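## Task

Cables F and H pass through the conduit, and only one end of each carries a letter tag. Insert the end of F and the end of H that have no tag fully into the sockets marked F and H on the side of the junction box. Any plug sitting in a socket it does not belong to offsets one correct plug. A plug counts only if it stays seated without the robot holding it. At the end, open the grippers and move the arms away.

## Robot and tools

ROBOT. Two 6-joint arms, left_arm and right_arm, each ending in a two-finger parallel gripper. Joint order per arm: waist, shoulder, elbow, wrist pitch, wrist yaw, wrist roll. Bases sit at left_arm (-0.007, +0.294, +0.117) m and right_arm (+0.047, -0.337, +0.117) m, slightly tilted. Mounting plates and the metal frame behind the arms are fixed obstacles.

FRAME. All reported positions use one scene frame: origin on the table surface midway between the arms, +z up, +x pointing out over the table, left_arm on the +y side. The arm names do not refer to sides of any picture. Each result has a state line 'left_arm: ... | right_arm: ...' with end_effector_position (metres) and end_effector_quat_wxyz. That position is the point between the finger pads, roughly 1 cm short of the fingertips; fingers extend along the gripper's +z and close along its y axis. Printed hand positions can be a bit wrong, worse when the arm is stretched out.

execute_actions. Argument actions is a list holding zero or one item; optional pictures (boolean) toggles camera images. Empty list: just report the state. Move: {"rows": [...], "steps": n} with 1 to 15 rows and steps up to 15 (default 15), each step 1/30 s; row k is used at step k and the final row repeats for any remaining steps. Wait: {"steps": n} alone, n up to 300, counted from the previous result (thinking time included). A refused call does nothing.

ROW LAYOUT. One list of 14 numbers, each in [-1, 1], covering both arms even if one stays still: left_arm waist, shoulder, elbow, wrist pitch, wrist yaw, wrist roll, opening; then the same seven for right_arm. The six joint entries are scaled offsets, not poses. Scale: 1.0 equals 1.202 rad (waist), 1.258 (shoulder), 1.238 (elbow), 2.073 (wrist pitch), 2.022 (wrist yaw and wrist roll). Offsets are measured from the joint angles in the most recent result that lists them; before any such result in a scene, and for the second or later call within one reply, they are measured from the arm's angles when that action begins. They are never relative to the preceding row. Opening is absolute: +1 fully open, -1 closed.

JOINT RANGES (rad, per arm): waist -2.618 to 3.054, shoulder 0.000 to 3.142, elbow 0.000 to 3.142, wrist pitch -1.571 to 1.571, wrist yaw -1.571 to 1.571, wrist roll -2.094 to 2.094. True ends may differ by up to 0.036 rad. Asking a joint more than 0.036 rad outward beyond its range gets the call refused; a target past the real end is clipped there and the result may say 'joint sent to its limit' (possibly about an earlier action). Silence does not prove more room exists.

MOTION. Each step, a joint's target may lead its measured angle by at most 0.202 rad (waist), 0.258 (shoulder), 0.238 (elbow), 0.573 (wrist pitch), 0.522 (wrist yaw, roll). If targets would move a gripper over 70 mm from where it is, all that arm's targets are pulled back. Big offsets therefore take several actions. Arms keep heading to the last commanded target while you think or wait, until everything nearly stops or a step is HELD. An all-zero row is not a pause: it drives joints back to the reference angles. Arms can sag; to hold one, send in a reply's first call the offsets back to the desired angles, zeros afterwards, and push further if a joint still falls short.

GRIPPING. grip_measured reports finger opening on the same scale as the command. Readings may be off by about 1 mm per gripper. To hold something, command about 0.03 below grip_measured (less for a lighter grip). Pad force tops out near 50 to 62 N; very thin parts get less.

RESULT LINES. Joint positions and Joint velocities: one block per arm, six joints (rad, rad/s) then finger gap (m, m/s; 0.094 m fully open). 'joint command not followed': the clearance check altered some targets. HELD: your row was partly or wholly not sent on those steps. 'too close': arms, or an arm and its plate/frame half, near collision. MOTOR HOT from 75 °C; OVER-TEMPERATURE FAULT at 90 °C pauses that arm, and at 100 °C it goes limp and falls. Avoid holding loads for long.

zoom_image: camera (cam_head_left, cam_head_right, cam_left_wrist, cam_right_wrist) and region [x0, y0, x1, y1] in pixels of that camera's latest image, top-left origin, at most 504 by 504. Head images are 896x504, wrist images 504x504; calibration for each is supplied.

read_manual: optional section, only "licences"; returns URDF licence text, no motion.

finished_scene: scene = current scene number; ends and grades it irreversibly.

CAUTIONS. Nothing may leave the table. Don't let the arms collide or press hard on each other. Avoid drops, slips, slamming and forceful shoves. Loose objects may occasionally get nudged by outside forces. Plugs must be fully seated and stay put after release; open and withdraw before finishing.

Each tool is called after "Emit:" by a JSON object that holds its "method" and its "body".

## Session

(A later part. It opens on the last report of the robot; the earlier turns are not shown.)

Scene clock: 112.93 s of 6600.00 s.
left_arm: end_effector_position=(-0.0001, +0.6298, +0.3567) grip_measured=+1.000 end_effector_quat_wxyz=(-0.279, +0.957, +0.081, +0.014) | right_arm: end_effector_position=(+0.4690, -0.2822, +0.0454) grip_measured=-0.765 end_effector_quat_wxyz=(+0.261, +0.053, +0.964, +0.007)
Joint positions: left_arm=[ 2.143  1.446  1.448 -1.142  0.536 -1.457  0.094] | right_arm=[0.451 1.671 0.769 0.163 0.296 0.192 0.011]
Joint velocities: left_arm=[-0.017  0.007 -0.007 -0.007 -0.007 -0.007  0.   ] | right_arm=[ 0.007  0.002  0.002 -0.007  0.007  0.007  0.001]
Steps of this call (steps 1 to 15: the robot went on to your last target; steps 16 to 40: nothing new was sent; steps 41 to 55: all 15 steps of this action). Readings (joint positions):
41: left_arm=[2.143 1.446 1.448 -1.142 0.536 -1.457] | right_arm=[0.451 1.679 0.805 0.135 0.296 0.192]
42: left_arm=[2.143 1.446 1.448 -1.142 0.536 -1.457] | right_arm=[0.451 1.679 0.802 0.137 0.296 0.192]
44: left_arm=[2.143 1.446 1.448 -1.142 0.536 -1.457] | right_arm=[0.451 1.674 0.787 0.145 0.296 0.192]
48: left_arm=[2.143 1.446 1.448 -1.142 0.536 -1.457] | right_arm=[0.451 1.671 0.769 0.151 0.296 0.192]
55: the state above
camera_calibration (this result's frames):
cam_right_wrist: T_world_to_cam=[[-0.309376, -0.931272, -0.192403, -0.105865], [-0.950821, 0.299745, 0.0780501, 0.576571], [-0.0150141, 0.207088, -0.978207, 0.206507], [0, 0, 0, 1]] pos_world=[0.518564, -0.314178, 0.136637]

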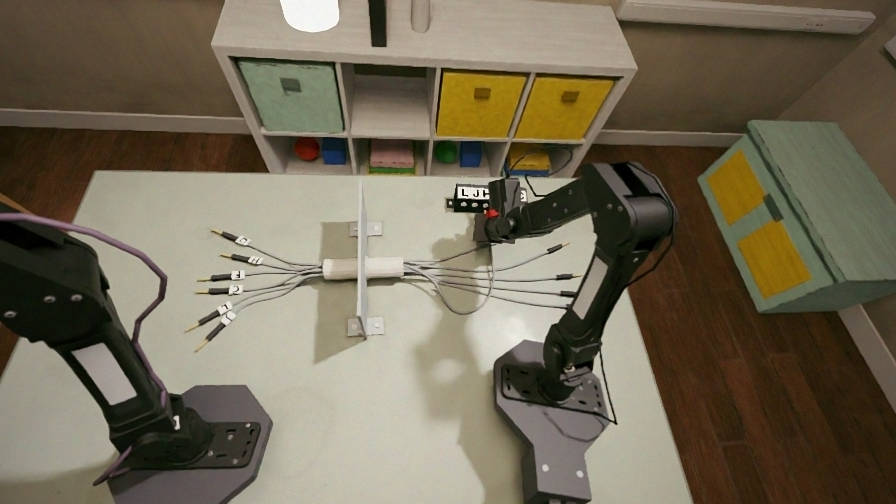

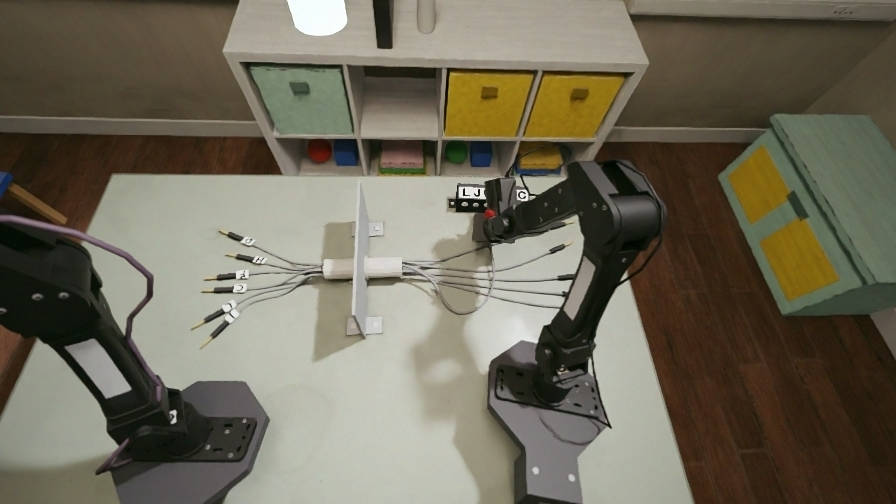

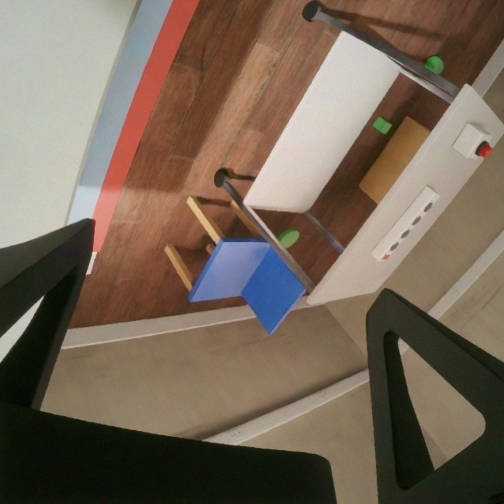

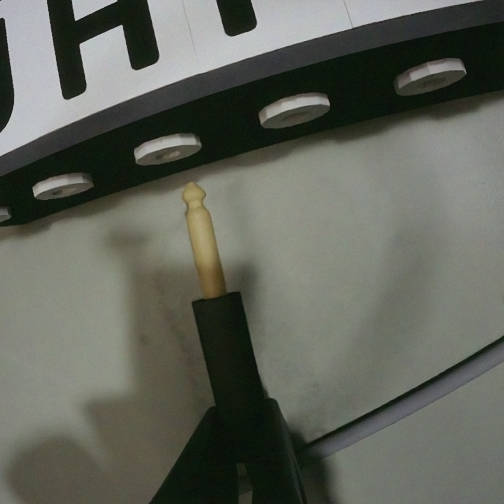

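Emit:
{"method": "execute_actions", "body": {"actions": [{"rows":[[0,0,0,0,0,0,1,0,-0.02,0,0.015,0,0,-0.8],[0,0,0,0,0,0,1,0,-0.023,0,0.025,0,0,-0.8],[0,0,0,0,0,0,1,0,-0.023,0,0.032,0,0,-0.8]],"steps":15}]}}

Scene clock: 114.30 s of 6600.00 s.
left_arm: end_effector_position=(-0.0001, +0.6298, +0.3567) grip_measured=+1.000 end_effector_quat_wxyz=(-0.279, +0.957, +0.081, +0.014) | right_arm: end_effector_position=(+0.4749, -0.2817, +0.0489) grip_measured=-0.765 end_effector_quat_wxyz=(+0.273, +0.056, +0.960, +0.010)
Joint positions: left_arm=[ 2.143  1.446  1.448 -1.142  0.536 -1.457  0.094] | right_arm=[0.451 1.671 0.769 0.191 0.296 0.192 0.011]
Joint velocities: left_arm=[ 0.007 -0.002 -0.007  0.022  0.022 -0.007  0.   ] | right_arm=[ 0.007  0.002 -0.012  0.037  0.095 -0.037  0.   ]
Steps of this call (steps 1 to 15: the robot went on to your last target; steps 16 to 26: nothing new was sent; steps 27 to 41: all 15 steps of this action). Readings (joint positions):
27: left_arm=[2.143 1.446 1.448 -1.142 0.536 -1.457] | right_arm=[0.451 1.671 0.769 0.167 0.296 0.192]
28: left_arm=[2.143 1.446 1.448 -1.142 0.536 -1.457] | right_arm=[0.451 1.671 0.769 0.170 0.296 0.192]
30: left_arm=[2.143 1.446 1.448 -1.142 0.536 -1.457] | right_arm=[0.451 1.671 0.769 0.182 0.296 0.192]
34: left_arm=[2.143 1.446 1.448 -1.142 0.536 -1.457] | right_arm=[0.451 1.671 0.769 0.191 0.296 0.192]
41: the state above
camera_calibration (this result's frames):
cam_right_wrist: T_world_to_cam=[[-0.309213, -0.928346, -0.206304, -0.101447], [-0.95091, 0.304692, 0.054164, 0.584264], [0.0125764, 0.212925, -0.976988, 0.198363], [0, 0, 0, 1]] pos_world=[0.521719, -0.314435, 0.141223]

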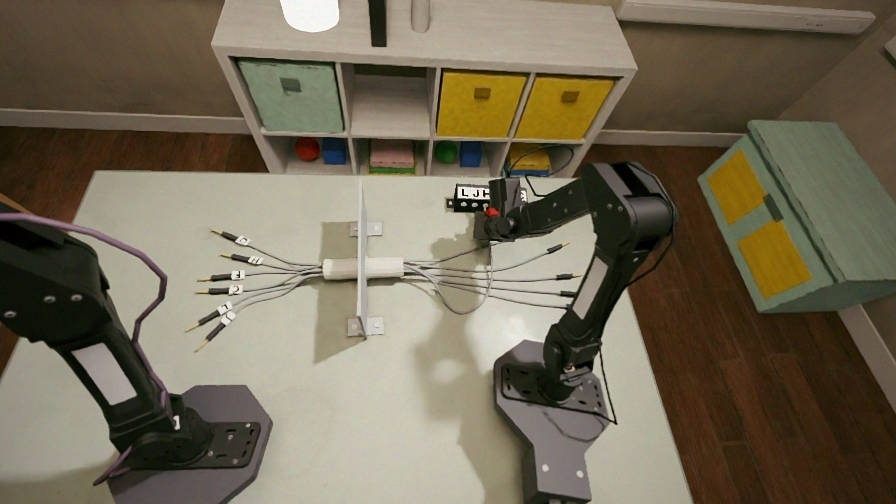

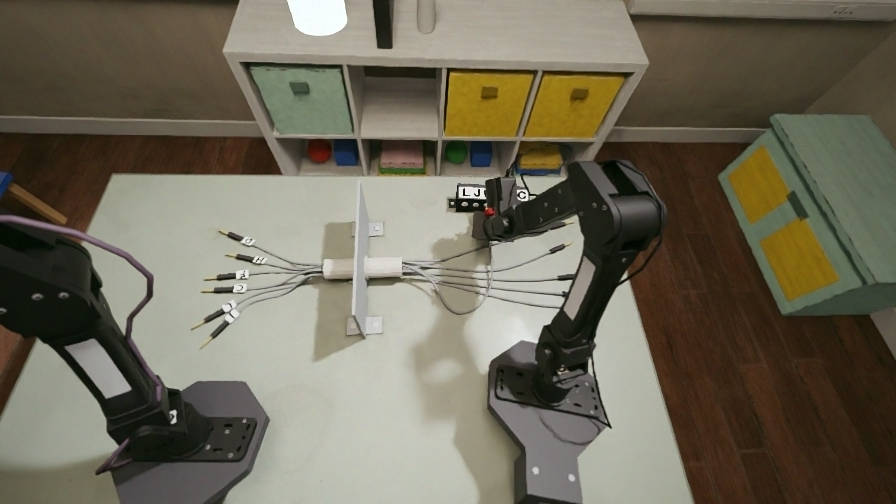

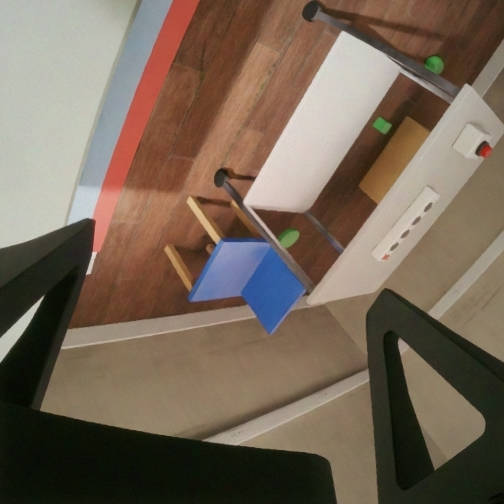

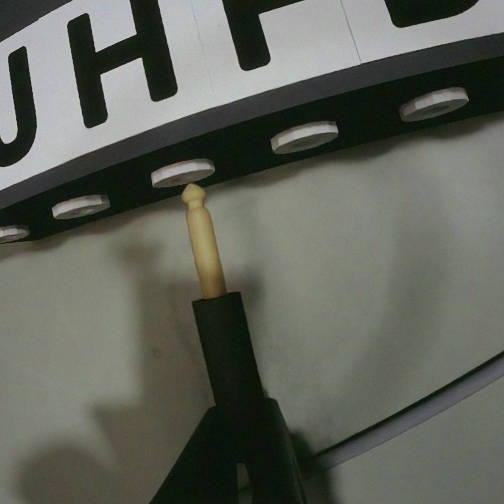

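Emit:
{"method": "execute_actions", "body": {"actions": [{"rows":[[0,0,0,0,0,0,1,0.019,-0.036,0,0.005,0,0,-0.8]],"steps":15}]}}

Emit:
{"method": "zoom_image", "body": {"camera": "cam_head_left", "region": [455, 185, 515, 235]}}

Scene clock: 116.00 s of 6600.00 s.
left_arm: end_effector_position=(-0.0001, +0.6298, +0.3567) grip_measured=+1.000 end_effector_quat_wxyz=(-0.279, +0.957, +0.081, +0.014) | right_arm: end_effector_position=(+0.4745, -0.2794, +0.0492) grip_measured=-0.765 end_effector_quat_wxyz=(+0.274, +0.054, +0.960, +0.011)
Joint positions: left_arm=[ 2.143  1.446  1.448 -1.142  0.536 -1.457  0.094] | right_arm=[0.456 1.671 0.769 0.191 0.296 0.192 0.011]
Joint velocities: left_arm=[ 0.002 -0.007 -0.007  0.007  0.051  0.051  0.   ] | right_arm=[-0.007 -0.002 -0.022  0.022  0.022 -0.037 -0.   ]
Steps of this call (steps 1 to 15: the robot went on to your last target; steps 16 to 36: nothing new was sent; steps 37 to 51: all 15 steps of this action). Readings (joint positions):
37: left_arm=[2.143 1.446 1.448 -1.142 0.536 -1.457] | right_arm=[0.451 1.671 0.769 0.191 0.296 0.192]
38: left_arm=[2.143 1.446 1.448 -1.142 0.536 -1.457] | right_arm=[0.452 1.671 0.769 0.191 0.296 0.192]
40: left_arm=[2.143 1.446 1.448 -1.142 0.536 -1.457] | right_arm=[0.454 1.671 0.769 0.191 0.296 0.192]
44: left_arm=[2.143 1.446 1.448 -1.142 0.536 -1.457] | right_arm=[0.456 1.671 0.769 0.191 0.296 0.192]
51: the state above
camera_calibration (this result's frames):
cam_right_wrist: T_world_to_cam=[[-0.304432, -0.929561, -0.207936, -0.101916], [-0.952461, 0.299766, 0.0543883, 0.58261], [0.0117749, 0.214609, -0.976629, 0.199044], [0, 0, 0, 1]] pos_world=[0.521543, -0.3121, 0.141513]

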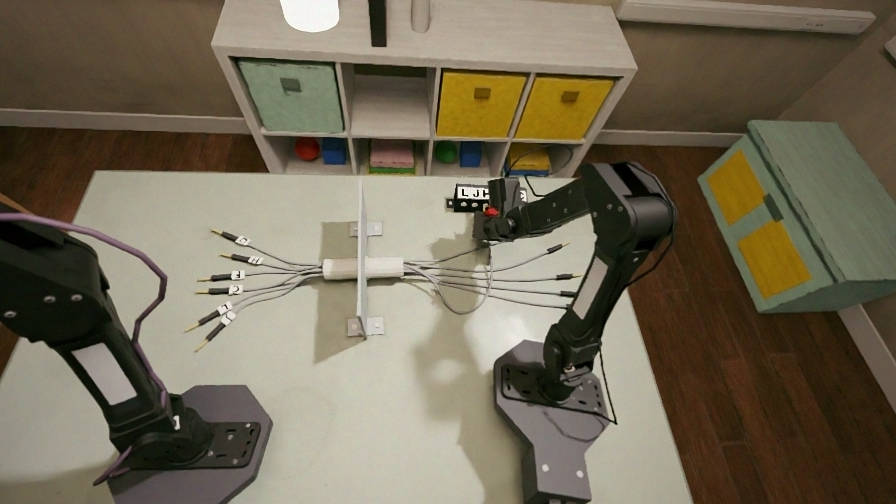

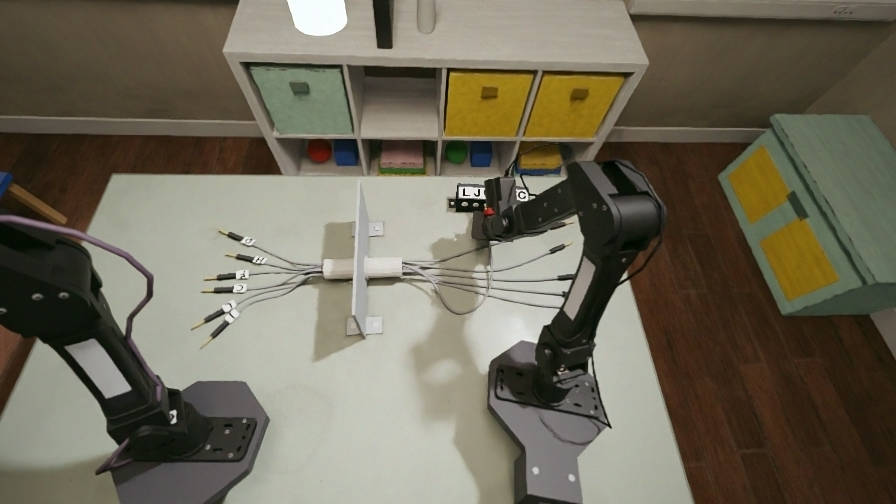

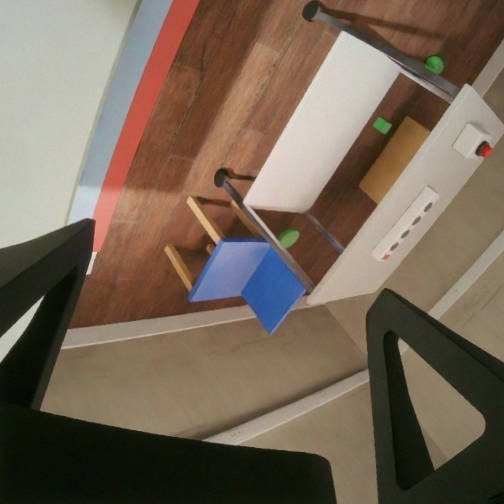

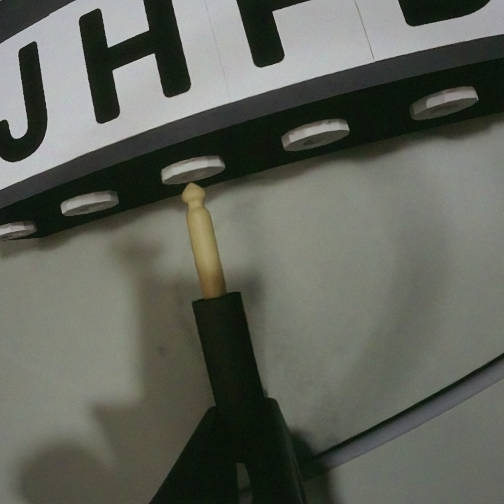

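Region (455, 185, 515, 235) of cam_head_left's 896x504 image, scaled by 8.400, with more detail than that image has.

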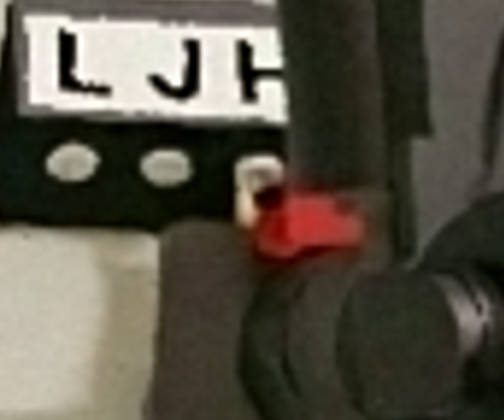

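Emit:
{"method": "execute_actions", "body": {"actions": [{"rows":[[0,0,0,0,0,0,1,0,-0.046,0,0.005,0,0,-0.8]],"steps":15}]}}

Scene clock: 116.83 s of 6600.00 s.
left_arm: end_effector_position=(-0.0001, +0.6298, +0.3567) grip_measured=+1.000 end_effector_quat_wxyz=(-0.279, +0.957, +0.081, +0.014) | right_arm: end_effector_position=(+0.4749, -0.2803, +0.0544) grip_measured=-0.765 end_effector_quat_wxyz=(+0.276, +0.055, +0.960, +0.012)
Joint positions: left_arm=[ 2.143  1.446  1.448 -1.142  0.536 -1.457  0.094] | right_arm=[0.456 1.652 0.769 0.177 0.295 0.192 0.011]
Joint velocities: left_arm=[-0.007  0.007 -0.012  0.037  0.007  0.007  0.   ] | right_arm=[-0.007 -0.017 -0.012 -0.066 -0.066 -0.051  0.001]
Steps of this call (steps 1 to 10: the robot went on to your last target; steps 11 to 25: all 15 steps of this action). Readings (joint positions):
11: left_arm=[2.143 1.446 1.448 -1.142 0.536 -1.457] | right_arm=[0.456 1.668 0.769 0.191 0.296 0.192]
12: left_arm=[2.143 1.446 1.448 -1.142 0.536 -1.457] | right_arm=[0.456 1.665 0.769 0.188 0.295 0.192]
14: left_arm=[2.143 1.446 1.448 -1.142 0.536 -1.457] | right_arm=[0.456 1.655 0.769 0.180 0.295 0.192]
18: left_arm=[2.143 1.446 1.448 -1.142 0.536 -1.457] | right_arm=[0.456 1.652 0.769 0.177 0.295 0.192]
25: the state above
camera_calibration (this result's frames):
cam_right_wrist: T_world_to_cam=[[-0.304009, -0.929061, -0.210768, -0.101428], [-0.952533, 0.300172, 0.0507714, 0.583305], [0.0160968, 0.216198, -0.976217, 0.202654], [0, 0, 0, 1]] pos_world=[0.52152, -0.313138, 0.146841]

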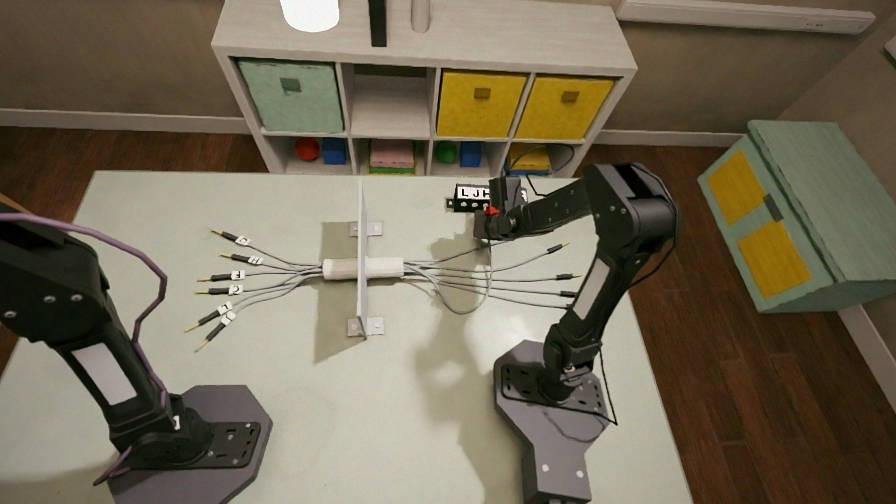

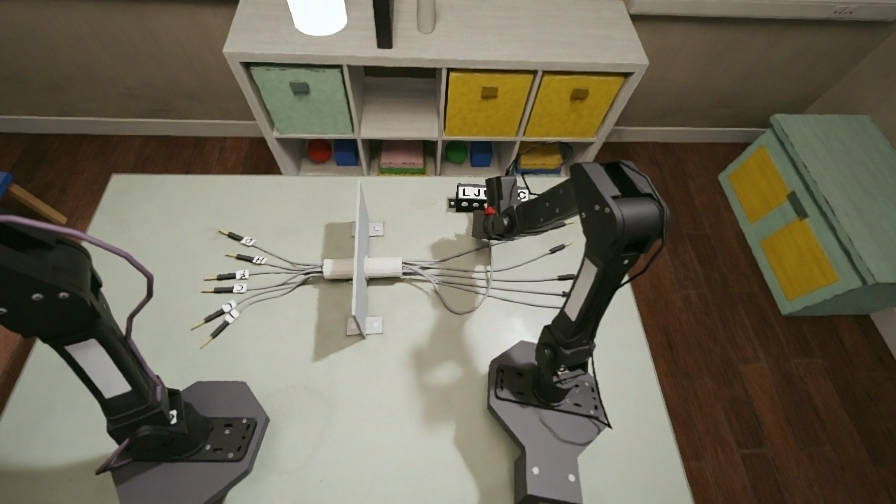

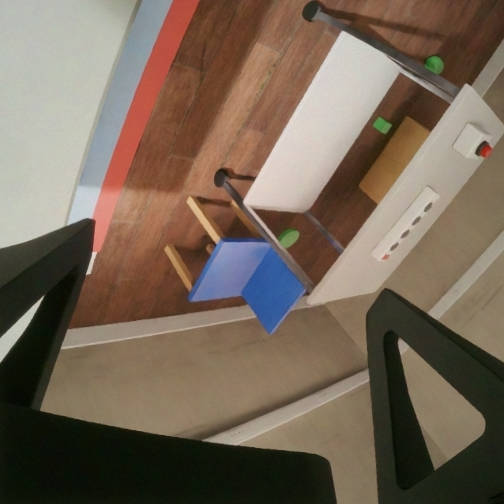

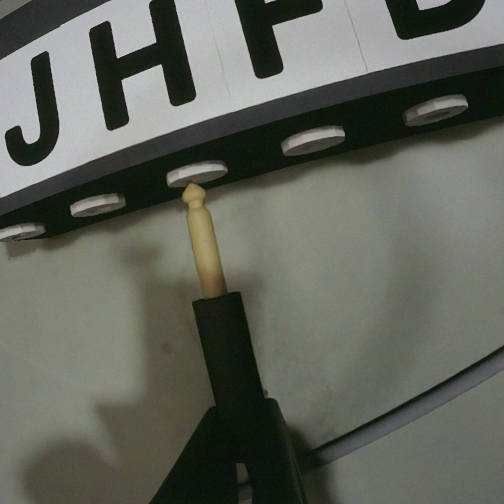

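Emit:
{"method": "execute_actions", "body": {"actions": [{"rows":[[0,0,0,0,0,0,1,-0.008,0.008,0.026,0,0,0,-0.8],[0,0,0,0,0,0,1,-0.010,0.011,0.030,0,0,0,-0.8],[0,0,0,0,0,0,1,-0.011,0.014,0.033,0,0,0,-0.8],[0,0,0,0,0,0,1,-0.012,0.017,0.036,0,0,0,-0.8],[0,0,0,0,0,0,1,-0.012,0.019,0.039,0,0,0,-0.8],[0,0,0,0,0,0,1,-0.013,0.022,0.043,0,0,0,-0.8],[0,0,0,0,0,0,1,-0.014,0.025,0.046,0,0,0,-0.8],[0,0,0,0,0,0,1,-0.015,0.028,0.05,0,0,0,-0.8],[0,0,0,0,0,0,1,-0.016,0.030,0.053,0,0,0,-0.8],[0,0,0,0,0,0,1,-0.017,0.033,0.056,0,0,0,-0.8]],"steps":15}]}}

Scene clock: 119.50 s of 6600.00 s.
left_arm: end_effector_position=(-0.0001, +0.6298, +0.3567) grip_measured=+1.000 end_effector_quat_wxyz=(-0.279, +0.957, +0.081, +0.014) | right_arm: end_effector_position=(+0.4775, -0.2819, +0.0462) grip_measured=-0.765 end_effector_quat_wxyz=(+0.264, +0.055, +0.963, +0.008)
Joint positions: left_arm=[ 2.143  1.446  1.448 -1.142  0.536 -1.457  0.094] | right_arm=[0.446 1.688 0.799 0.157 0.293 0.192 0.011]
Joint velocities: left_arm=[ 0.002  0.007 -0.002 -0.051 -0.051  0.007  0.   ] | right_arm=[-0.017 -0.002  0.027 -0.037 -0.051 -0.037 -0.   ]
Steps of this call (steps 1 to 15: the robot went on to your last target; steps 16 to 65: nothing new was sent; steps 66 to 80: all 15 steps of this action). Readings (joint positions):
66: left_arm=[2.143 1.446 1.448 -1.142 0.536 -1.457] | right_arm=[0.456 1.652 0.769 0.175 0.295 0.192]
67: left_arm=[2.143 1.446 1.448 -1.142 0.536 -1.457] | right_arm=[0.456 1.652 0.769 0.175 0.295 0.192]
69: left_arm=[2.143 1.446 1.448 -1.142 0.536 -1.457] | right_arm=[0.456 1.653 0.770 0.174 0.295 0.192]
73: left_arm=[2.143 1.446 1.448 -1.142 0.536 -1.457] | right_arm=[0.454 1.671 0.784 0.163 0.294 0.192]
80: the state above
camera_calibration (this result's frames):
cam_right_wrist: T_world_to_cam=[[-0.311742, -0.929502, -0.197087, -0.100907], [-0.950135, 0.303247, 0.0726999, 0.585371], [-0.00780869, 0.209923, -0.977687, 0.20464], [0, 0, 0, 1]] pos_world=[0.526323, -0.314264, 0.13763]

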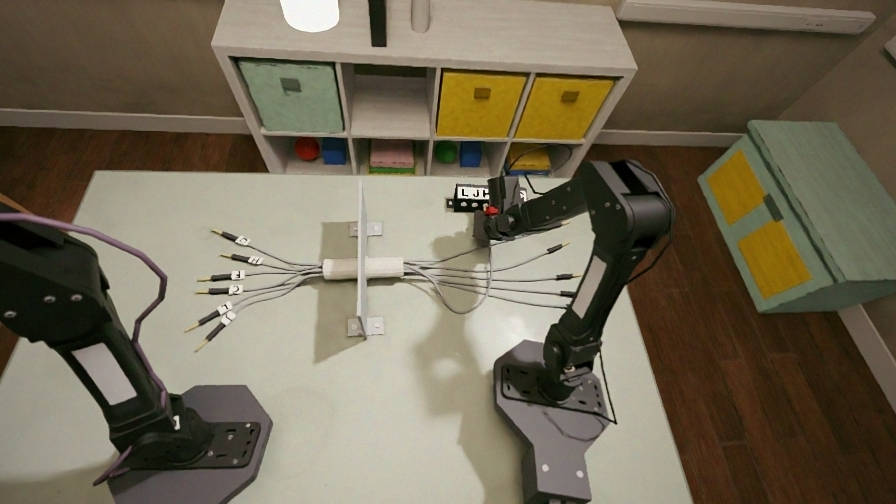

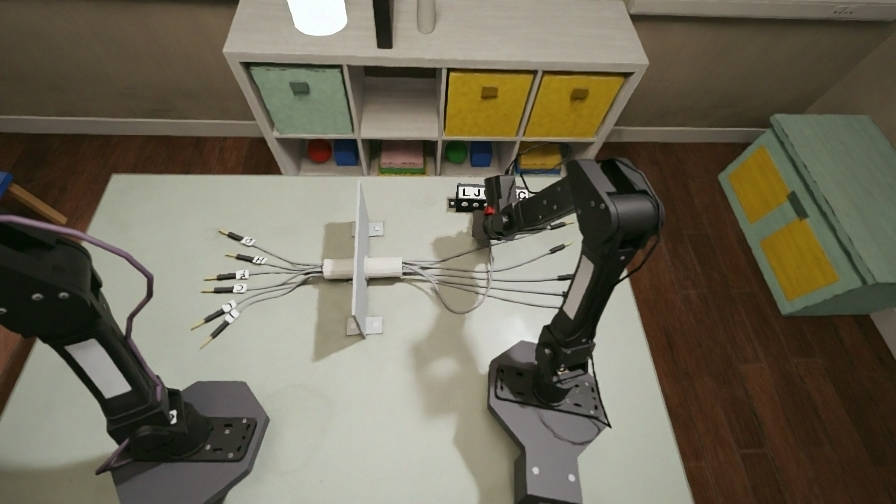

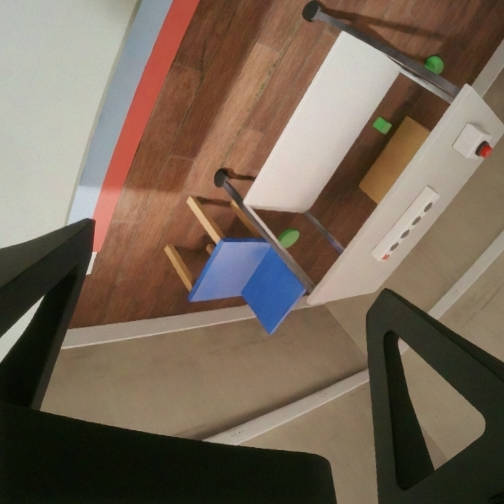

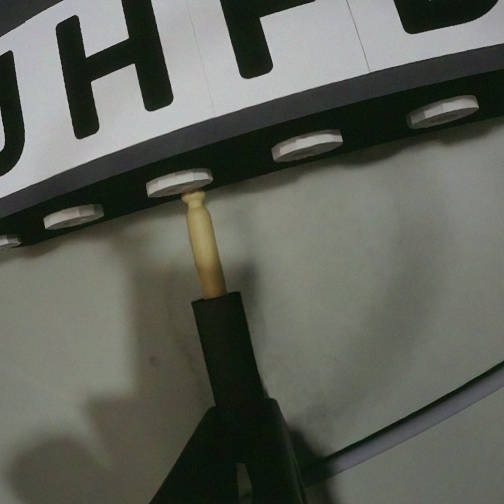

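Emit:
{"method": "execute_actions", "body": {"actions": [{"rows":[[0,0,0,0,0,0,1,0,-0.01,-0.02,0.005,0,0,-0.8],[0,0,0,0,0,0,1,0,-0.02,-0.027,0.012,0,0,-0.8],[0,0,0,0,0,0,1,0,-0.035,-0.027,0.02,0,0,-0.8],[0,0,0,0,0,0,1,0,-0.05,-0.027,0.025,0,0,-0.8],[0,0,0,0,0,0,1,0,-0.062,-0.027,0.025,0,0,-0.8]],"steps":15}]}}

Scene clock: 121.37 s of 6600.00 s.
left_arm: end_effector_position=(-0.0001, +0.6298, +0.3567) grip_measured=+1.000 end_effector_quat_wxyz=(-0.279, +0.957, +0.081, +0.014) | right_arm: end_effector_position=(+0.4770, -0.2833, +0.0560) grip_measured=-0.765 end_effector_quat_wxyz=(+0.277, +0.058, +0.959, +0.013)
Joint positions: left_arm=[ 2.143  1.446  1.448 -1.142  0.536 -1.457  0.094] | right_arm=[0.446 1.647 0.773 0.174 0.289 0.192 0.011]
Joint velocities: left_arm=[ 0.002 -0.012  0.002  0.022  0.007  0.007  0.   ] | right_arm=[-0.007 -0.007 -0.002  0.066 -0.037  0.007  0.   ]
Steps of this call (steps 1 to 15: the robot went on to your last target; steps 16 to 41: nothing new was sent; steps 42 to 56: all 15 steps of this action). Readings (joint positions):
42: left_arm=[2.143 1.446 1.448 -1.142 0.536 -1.457] | right_arm=[0.446 1.688 0.799 0.157 0.293 0.192]
43: left_arm=[2.143 1.446 1.448 -1.142 0.536 -1.457] | right_arm=[0.446 1.688 0.795 0.159 0.293 0.192]
45: left_arm=[2.143 1.446 1.448 -1.142 0.536 -1.457] | right_arm=[0.446 1.684 0.786 0.166 0.293 0.192]
49: left_arm=[2.143 1.446 1.448 -1.142 0.536 -1.457] | right_arm=[0.446 1.652 0.775 0.163 0.292 0.192]
56: the state above
camera_calibration (this result's frames):
cam_right_wrist: T_world_to_cam=[[-0.30937, -0.926302, -0.215069, -0.0996411], [-0.950712, 0.306248, 0.0485585, 0.58707], [0.0208845, 0.219491, -0.975391, 0.203447], [0, 0, 0, 1]] pos_world=[0.52306, -0.316742, 0.148504]

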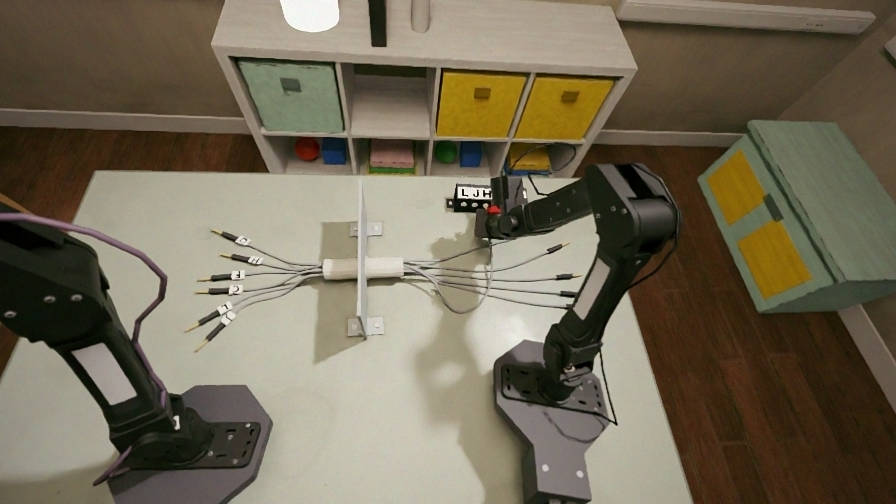

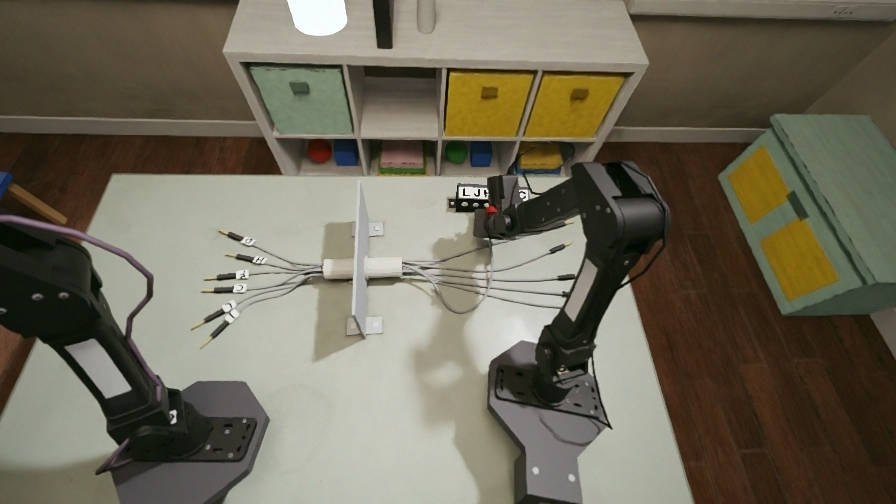

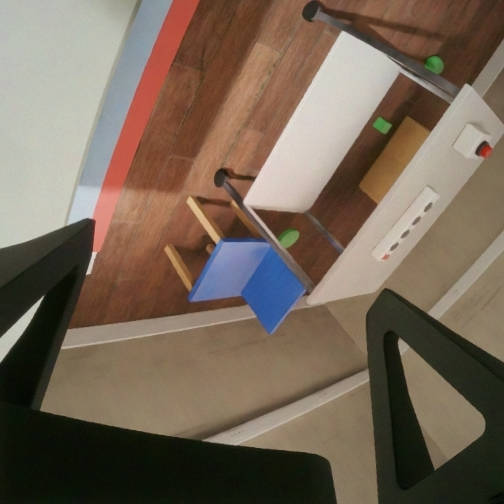

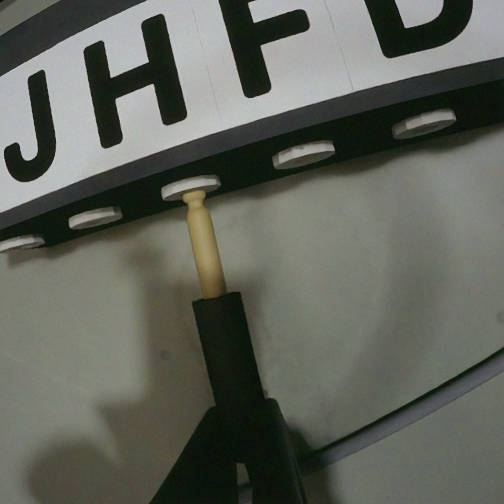

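Emit:
{"method": "execute_actions", "body": {"actions": [{"rows":[[0,0,0,0,0,0,1,0,0,0.03,0.012,0,0,-0.8],[0,0,0,0,0,0,1,0,0.004,0.035,0.012,0,0,-0.8],[0,0,0,0,0,0,1,0,0.008,0.04,0.011,0,0,-0.8],[0,0,0,0,0,0,1,0,0.012,0.045,0.01,0,0,-0.8],[0,0,0,0,0,0,1,0,0.016,0.05,0.009,0,0,-0.8],[0,0,0,0,0,0,1,0,0.02,0.055,0.008,0,0,-0.8]],"steps":15}]}}

Scene clock: 122.67 s of 6600.00 s.
left_arm: end_effector_position=(-0.0001, +0.6298, +0.3567) grip_measured=+1.000 end_effector_quat_wxyz=(-0.279, +0.957, +0.081, +0.014) | right_arm: end_effector_position=(+0.4832, -0.2824, +0.0550) grip_measured=-0.765 end_effector_quat_wxyz=(+0.277, +0.059, +0.959, +0.011)
Joint positions: left_arm=[ 2.143  1.446  1.448 -1.142  0.536 -1.457  0.094] | right_arm=[0.446 1.668 0.8   0.166 0.292 0.192 0.011]
Joint velocities: left_arm=[-0.002 -0.007 -0.002 -0.095  0.051  0.007  0.   ] | right_arm=[ 0.017  0.002 -0.002 -0.081 -0.066  0.022 -0.   ]
Steps of this call (steps 1 to 15: the robot went on to your last target; steps 16 to 24: nothing new was sent; steps 25 to 39: all 15 steps of this action). Readings (joint positions):
25: left_arm=[2.143 1.446 1.448 -1.142 0.536 -1.457] | right_arm=[0.446 1.647 0.773 0.175 0.287 0.192]
26: left_arm=[2.143 1.446 1.448 -1.142 0.536 -1.457] | right_arm=[0.446 1.647 0.773 0.175 0.287 0.192]
28: left_arm=[2.143 1.446 1.448 -1.142 0.536 -1.457] | right_arm=[0.446 1.649 0.778 0.174 0.287 0.192]
32: left_arm=[2.143 1.446 1.448 -1.142 0.536 -1.457] | right_arm=[0.446 1.666 0.799 0.167 0.292 0.192]
39: the state above
camera_calibration (this result's frames):
cam_right_wrist: T_world_to_cam=[[-0.311202, -0.926442, -0.211799, -0.0964655], [-0.950115, 0.308192, 0.0479499, 0.593043], [0.0208519, 0.216155, -0.976136, 0.20128], [0, 0, 0, 1]] pos_world=[0.529242, -0.315649, 0.147609]

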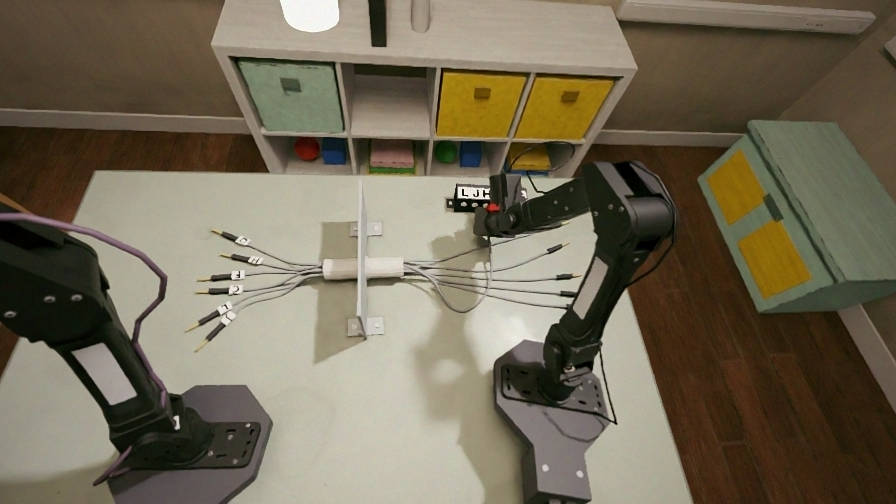

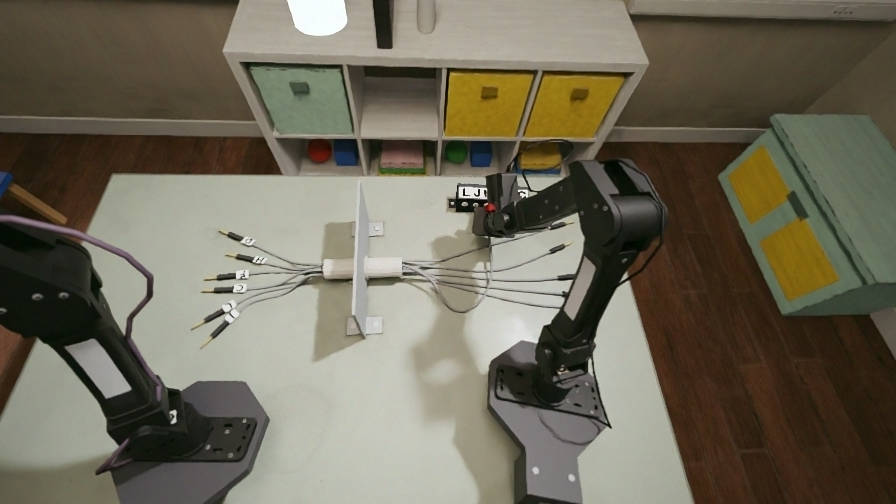

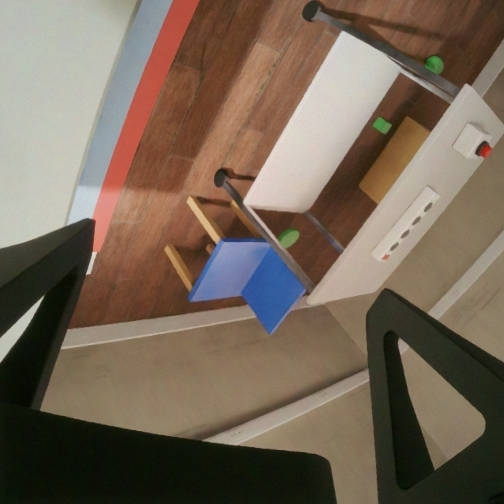

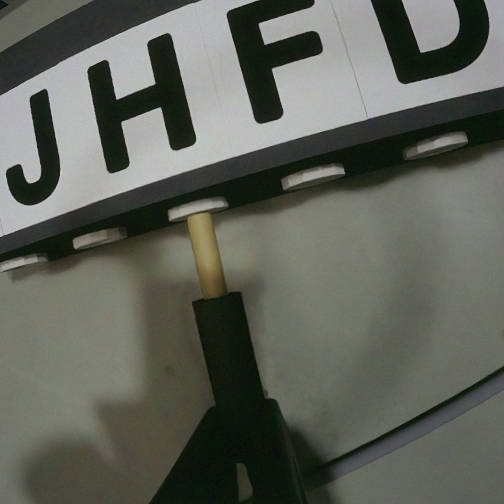

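Emit:
{"method": "execute_actions", "body": {"actions": [{"rows":[[0,0,0,0,0,0,1,-0.006,0,0.03,0.012,0,0,-0.8],[0,0,0,0,0,0,1,-0.008,0.005,0.035,0.011,0,0,-0.8],[0,0,0,0,0,0,1,-0.009,0.01,0.04,0.01,0,0,-0.8],[0,0,0,0,0,0,1,-0.010,0.015,0.045,0.009,0,0,-0.8],[0,0,0,0,0,0,1,-0.011,0.019,0.05,0.008,0,0,-0.8],[0,0,0,0,0,0,1,-0.012,0.023,0.055,0.007,0,0,-0.8],[0,0,0,0,0,0,1,-0.013,0.027,0.06,0.006,0,0,-0.8],[0,0,0,0,0,0,1,-0.014,0.031,0.065,0.005,0,0,-0.8]],"steps":15}]}}

Scene clock: 124.10 s of 6600.00 s.
left_arm: end_effector_position=(-0.0001, +0.6298, +0.3567) grip_measured=+1.000 end_effector_quat_wxyz=(-0.279, +0.957, +0.081, +0.014) | right_arm: end_effector_position=(+0.4895, -0.2832, +0.0529) grip_measured=-0.765 end_effector_quat_wxyz=(+0.272, +0.060, +0.960, +0.008)
Joint positions: left_arm=[ 2.143  1.446  1.448 -1.142  0.536 -1.457  0.094] | right_arm=[0.441 1.691 0.837 0.141 0.294 0.192 0.011]
Joint velocities: left_arm=[-0.017  0.007 -0.002 -0.037 -0.022  0.007  0.   ] | right_arm=[ 0.007  0.002 -0.002  0.022 -0.022  0.037  0.   ]
Steps of this call (steps 1 to 15: the robot went on to your last target; steps 16 to 28: nothing new was sent; steps 29 to 43: all 15 steps of this action). Readings (joint positions):
29: left_arm=[2.143 1.446 1.448 -1.142 0.536 -1.457] | right_arm=[0.446 1.668 0.800 0.166 0.292 0.192]
30: left_arm=[2.143 1.446 1.448 -1.142 0.536 -1.457] | right_arm=[0.446 1.668 0.800 0.165 0.293 0.192]
32: left_arm=[2.143 1.446 1.448 -1.142 0.536 -1.457] | right_arm=[0.446 1.668 0.803 0.163 0.293 0.192]
36: left_arm=[2.143 1.446 1.448 -1.142 0.536 -1.457] | right_arm=[0.443 1.686 0.827 0.152 0.294 0.192]
43: the state above
camera_calibration (this result's frames):
cam_right_wrist: T_world_to_cam=[[-0.316533, -0.926452, -0.203702, -0.0934931], [-0.948517, 0.311635, 0.0565627, 0.599057], [0.0110781, 0.211119, -0.977398, 0.202682], [0, 0, 0, 1]] pos_world=[0.536376, -0.316094, 0.145172]

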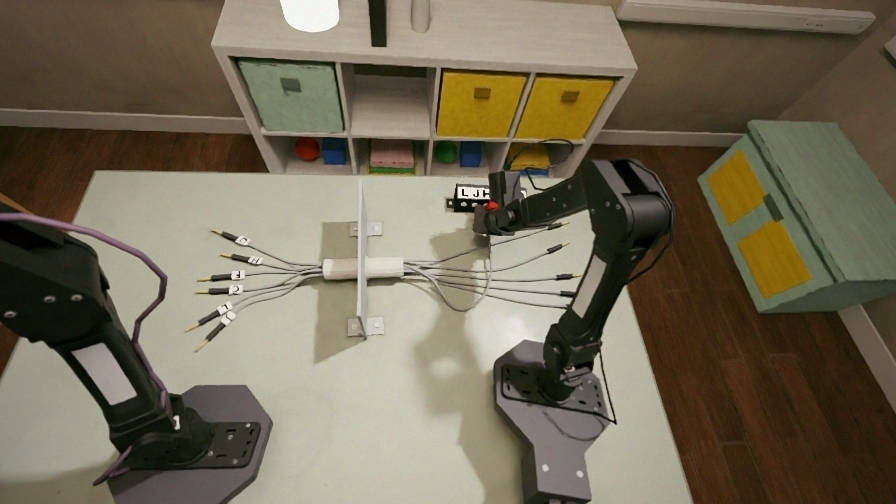

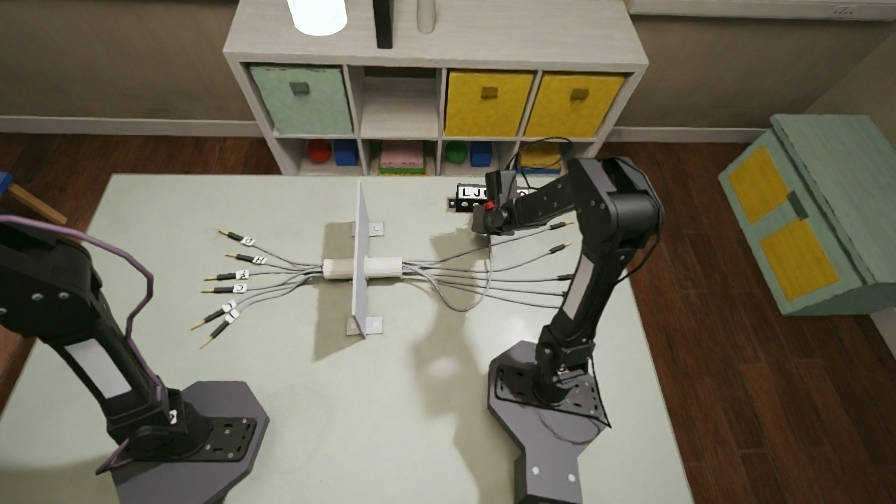

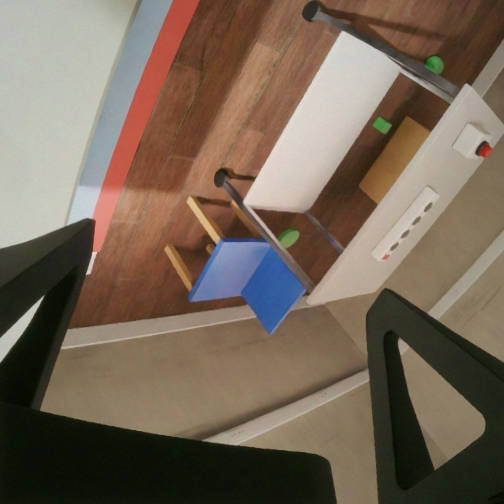

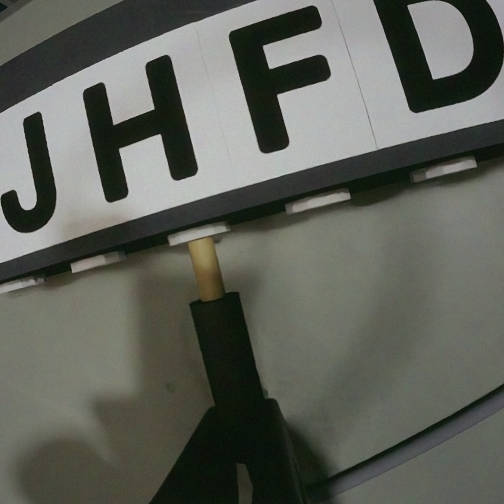

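Pitch dropping; more q4 bias, less q2.

Emit:
{"method": "execute_actions", "body": {"actions": [{"rows":[[0,0,0,0,0,0,1,-0.006,0,0.03,0.022,0,0,-0.8],[0,0,0,0,0,0,1,-0.008,0.004,0.036,0.022,0,0,-0.8],[0,0,0,0,0,0,1,-0.009,0.008,0.042,0.022,0,0,-0.8],[0,0,0,0,0,0,1,-0.010,0.012,0.048,0.022,0,0,-0.8],[0,0,0,0,0,0,1,-0.011,0.016,0.054,0.021,0,0,-0.8],[0,0,0,0,0,0,1,-0.012,0.020,0.06,0.02,0,0,-0.8],[0,0,0,0,0,0,1,-0.013,0.024,0.066,0.019,0,0,-0.8],[0,0,0,0,0,0,1,-0.014,0.028,0.072,0.018,0,0,-0.8]],"steps":15}]}}

Scene clock: 125.30 s of 6600.00 s.
left_arm: end_effector_position=(-0.0001, +0.6298, +0.3567) grip_measured=+1.000 end_effector_quat_wxyz=(-0.279, +0.957, +0.081, +0.014) | right_arm: end_effector_position=(+0.4911, -0.2837, +0.0515) grip_measured=-0.765 end_effector_quat_wxyz=(+0.259, +0.057, +0.964, +0.003)
Joint positions: left_arm=[ 2.143  1.446  1.448 -1.142  0.536 -1.457  0.094] | right_arm=[0.44  1.704 0.872 0.091 0.297 0.192 0.011]
Joint velocities: left_arm=[ 0.002 -0.012  0.007 -0.007 -0.007  0.081  0.   ] | right_arm=[ 0.002 -0.022  0.002 -0.037  0.095 -0.007 -0.   ]
Steps of this call (steps 1 to 15: the robot went on to your last target; steps 16 to 21: nothing new was sent; steps 22 to 36: all 15 steps of this action). Readings (joint positions):
22: left_arm=[2.143 1.446 1.448 -1.142 0.536 -1.457] | right_arm=[0.441 1.691 0.838 0.141 0.294 0.192]
23: left_arm=[2.143 1.446 1.448 -1.142 0.536 -1.457] | right_arm=[0.441 1.691 0.838 0.141 0.294 0.192]
25: left_arm=[2.143 1.446 1.448 -1.142 0.536 -1.457] | right_arm=[0.441 1.691 0.840 0.140 0.294 0.192]
29: left_arm=[2.143 1.446 1.448 -1.142 0.536 -1.457] | right_arm=[0.440 1.703 0.860 0.115 0.297 0.192]
36: the state above
camera_calibration (this result's frames):
cam_right_wrist: T_world_to_cam=[[-0.319277, -0.92904, -0.186943, -0.0939672], [-0.947535, 0.309737, 0.0789984, 0.598688], [-0.0154895, 0.202357, -0.979189, 0.21205], [0, 0, 0, 1]] pos_world=[0.540561, -0.315645, 0.142775]

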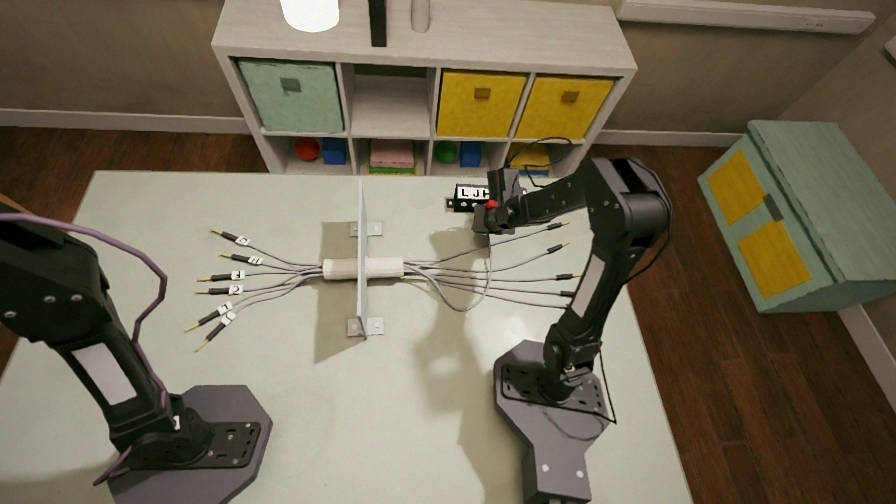

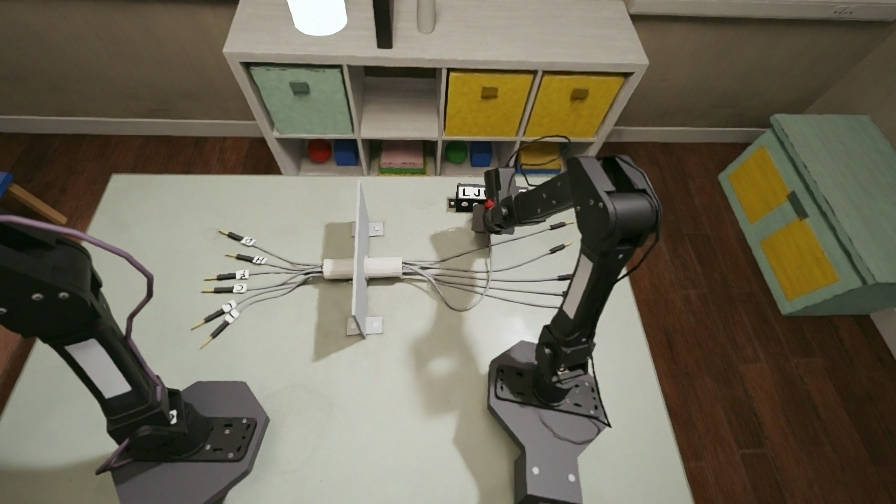

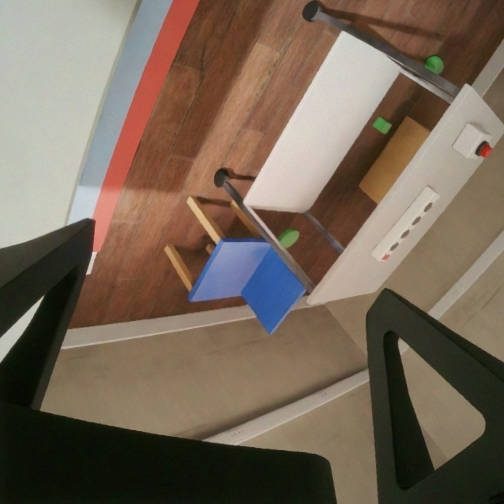

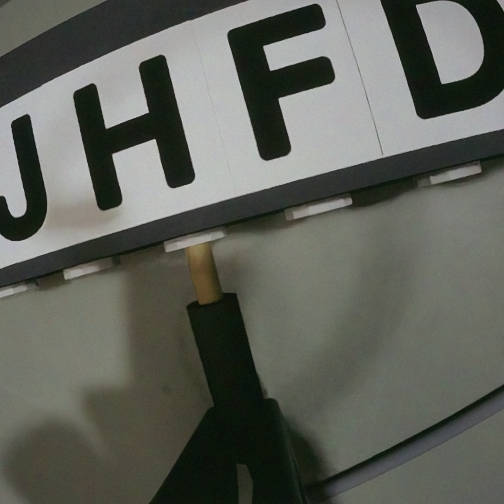

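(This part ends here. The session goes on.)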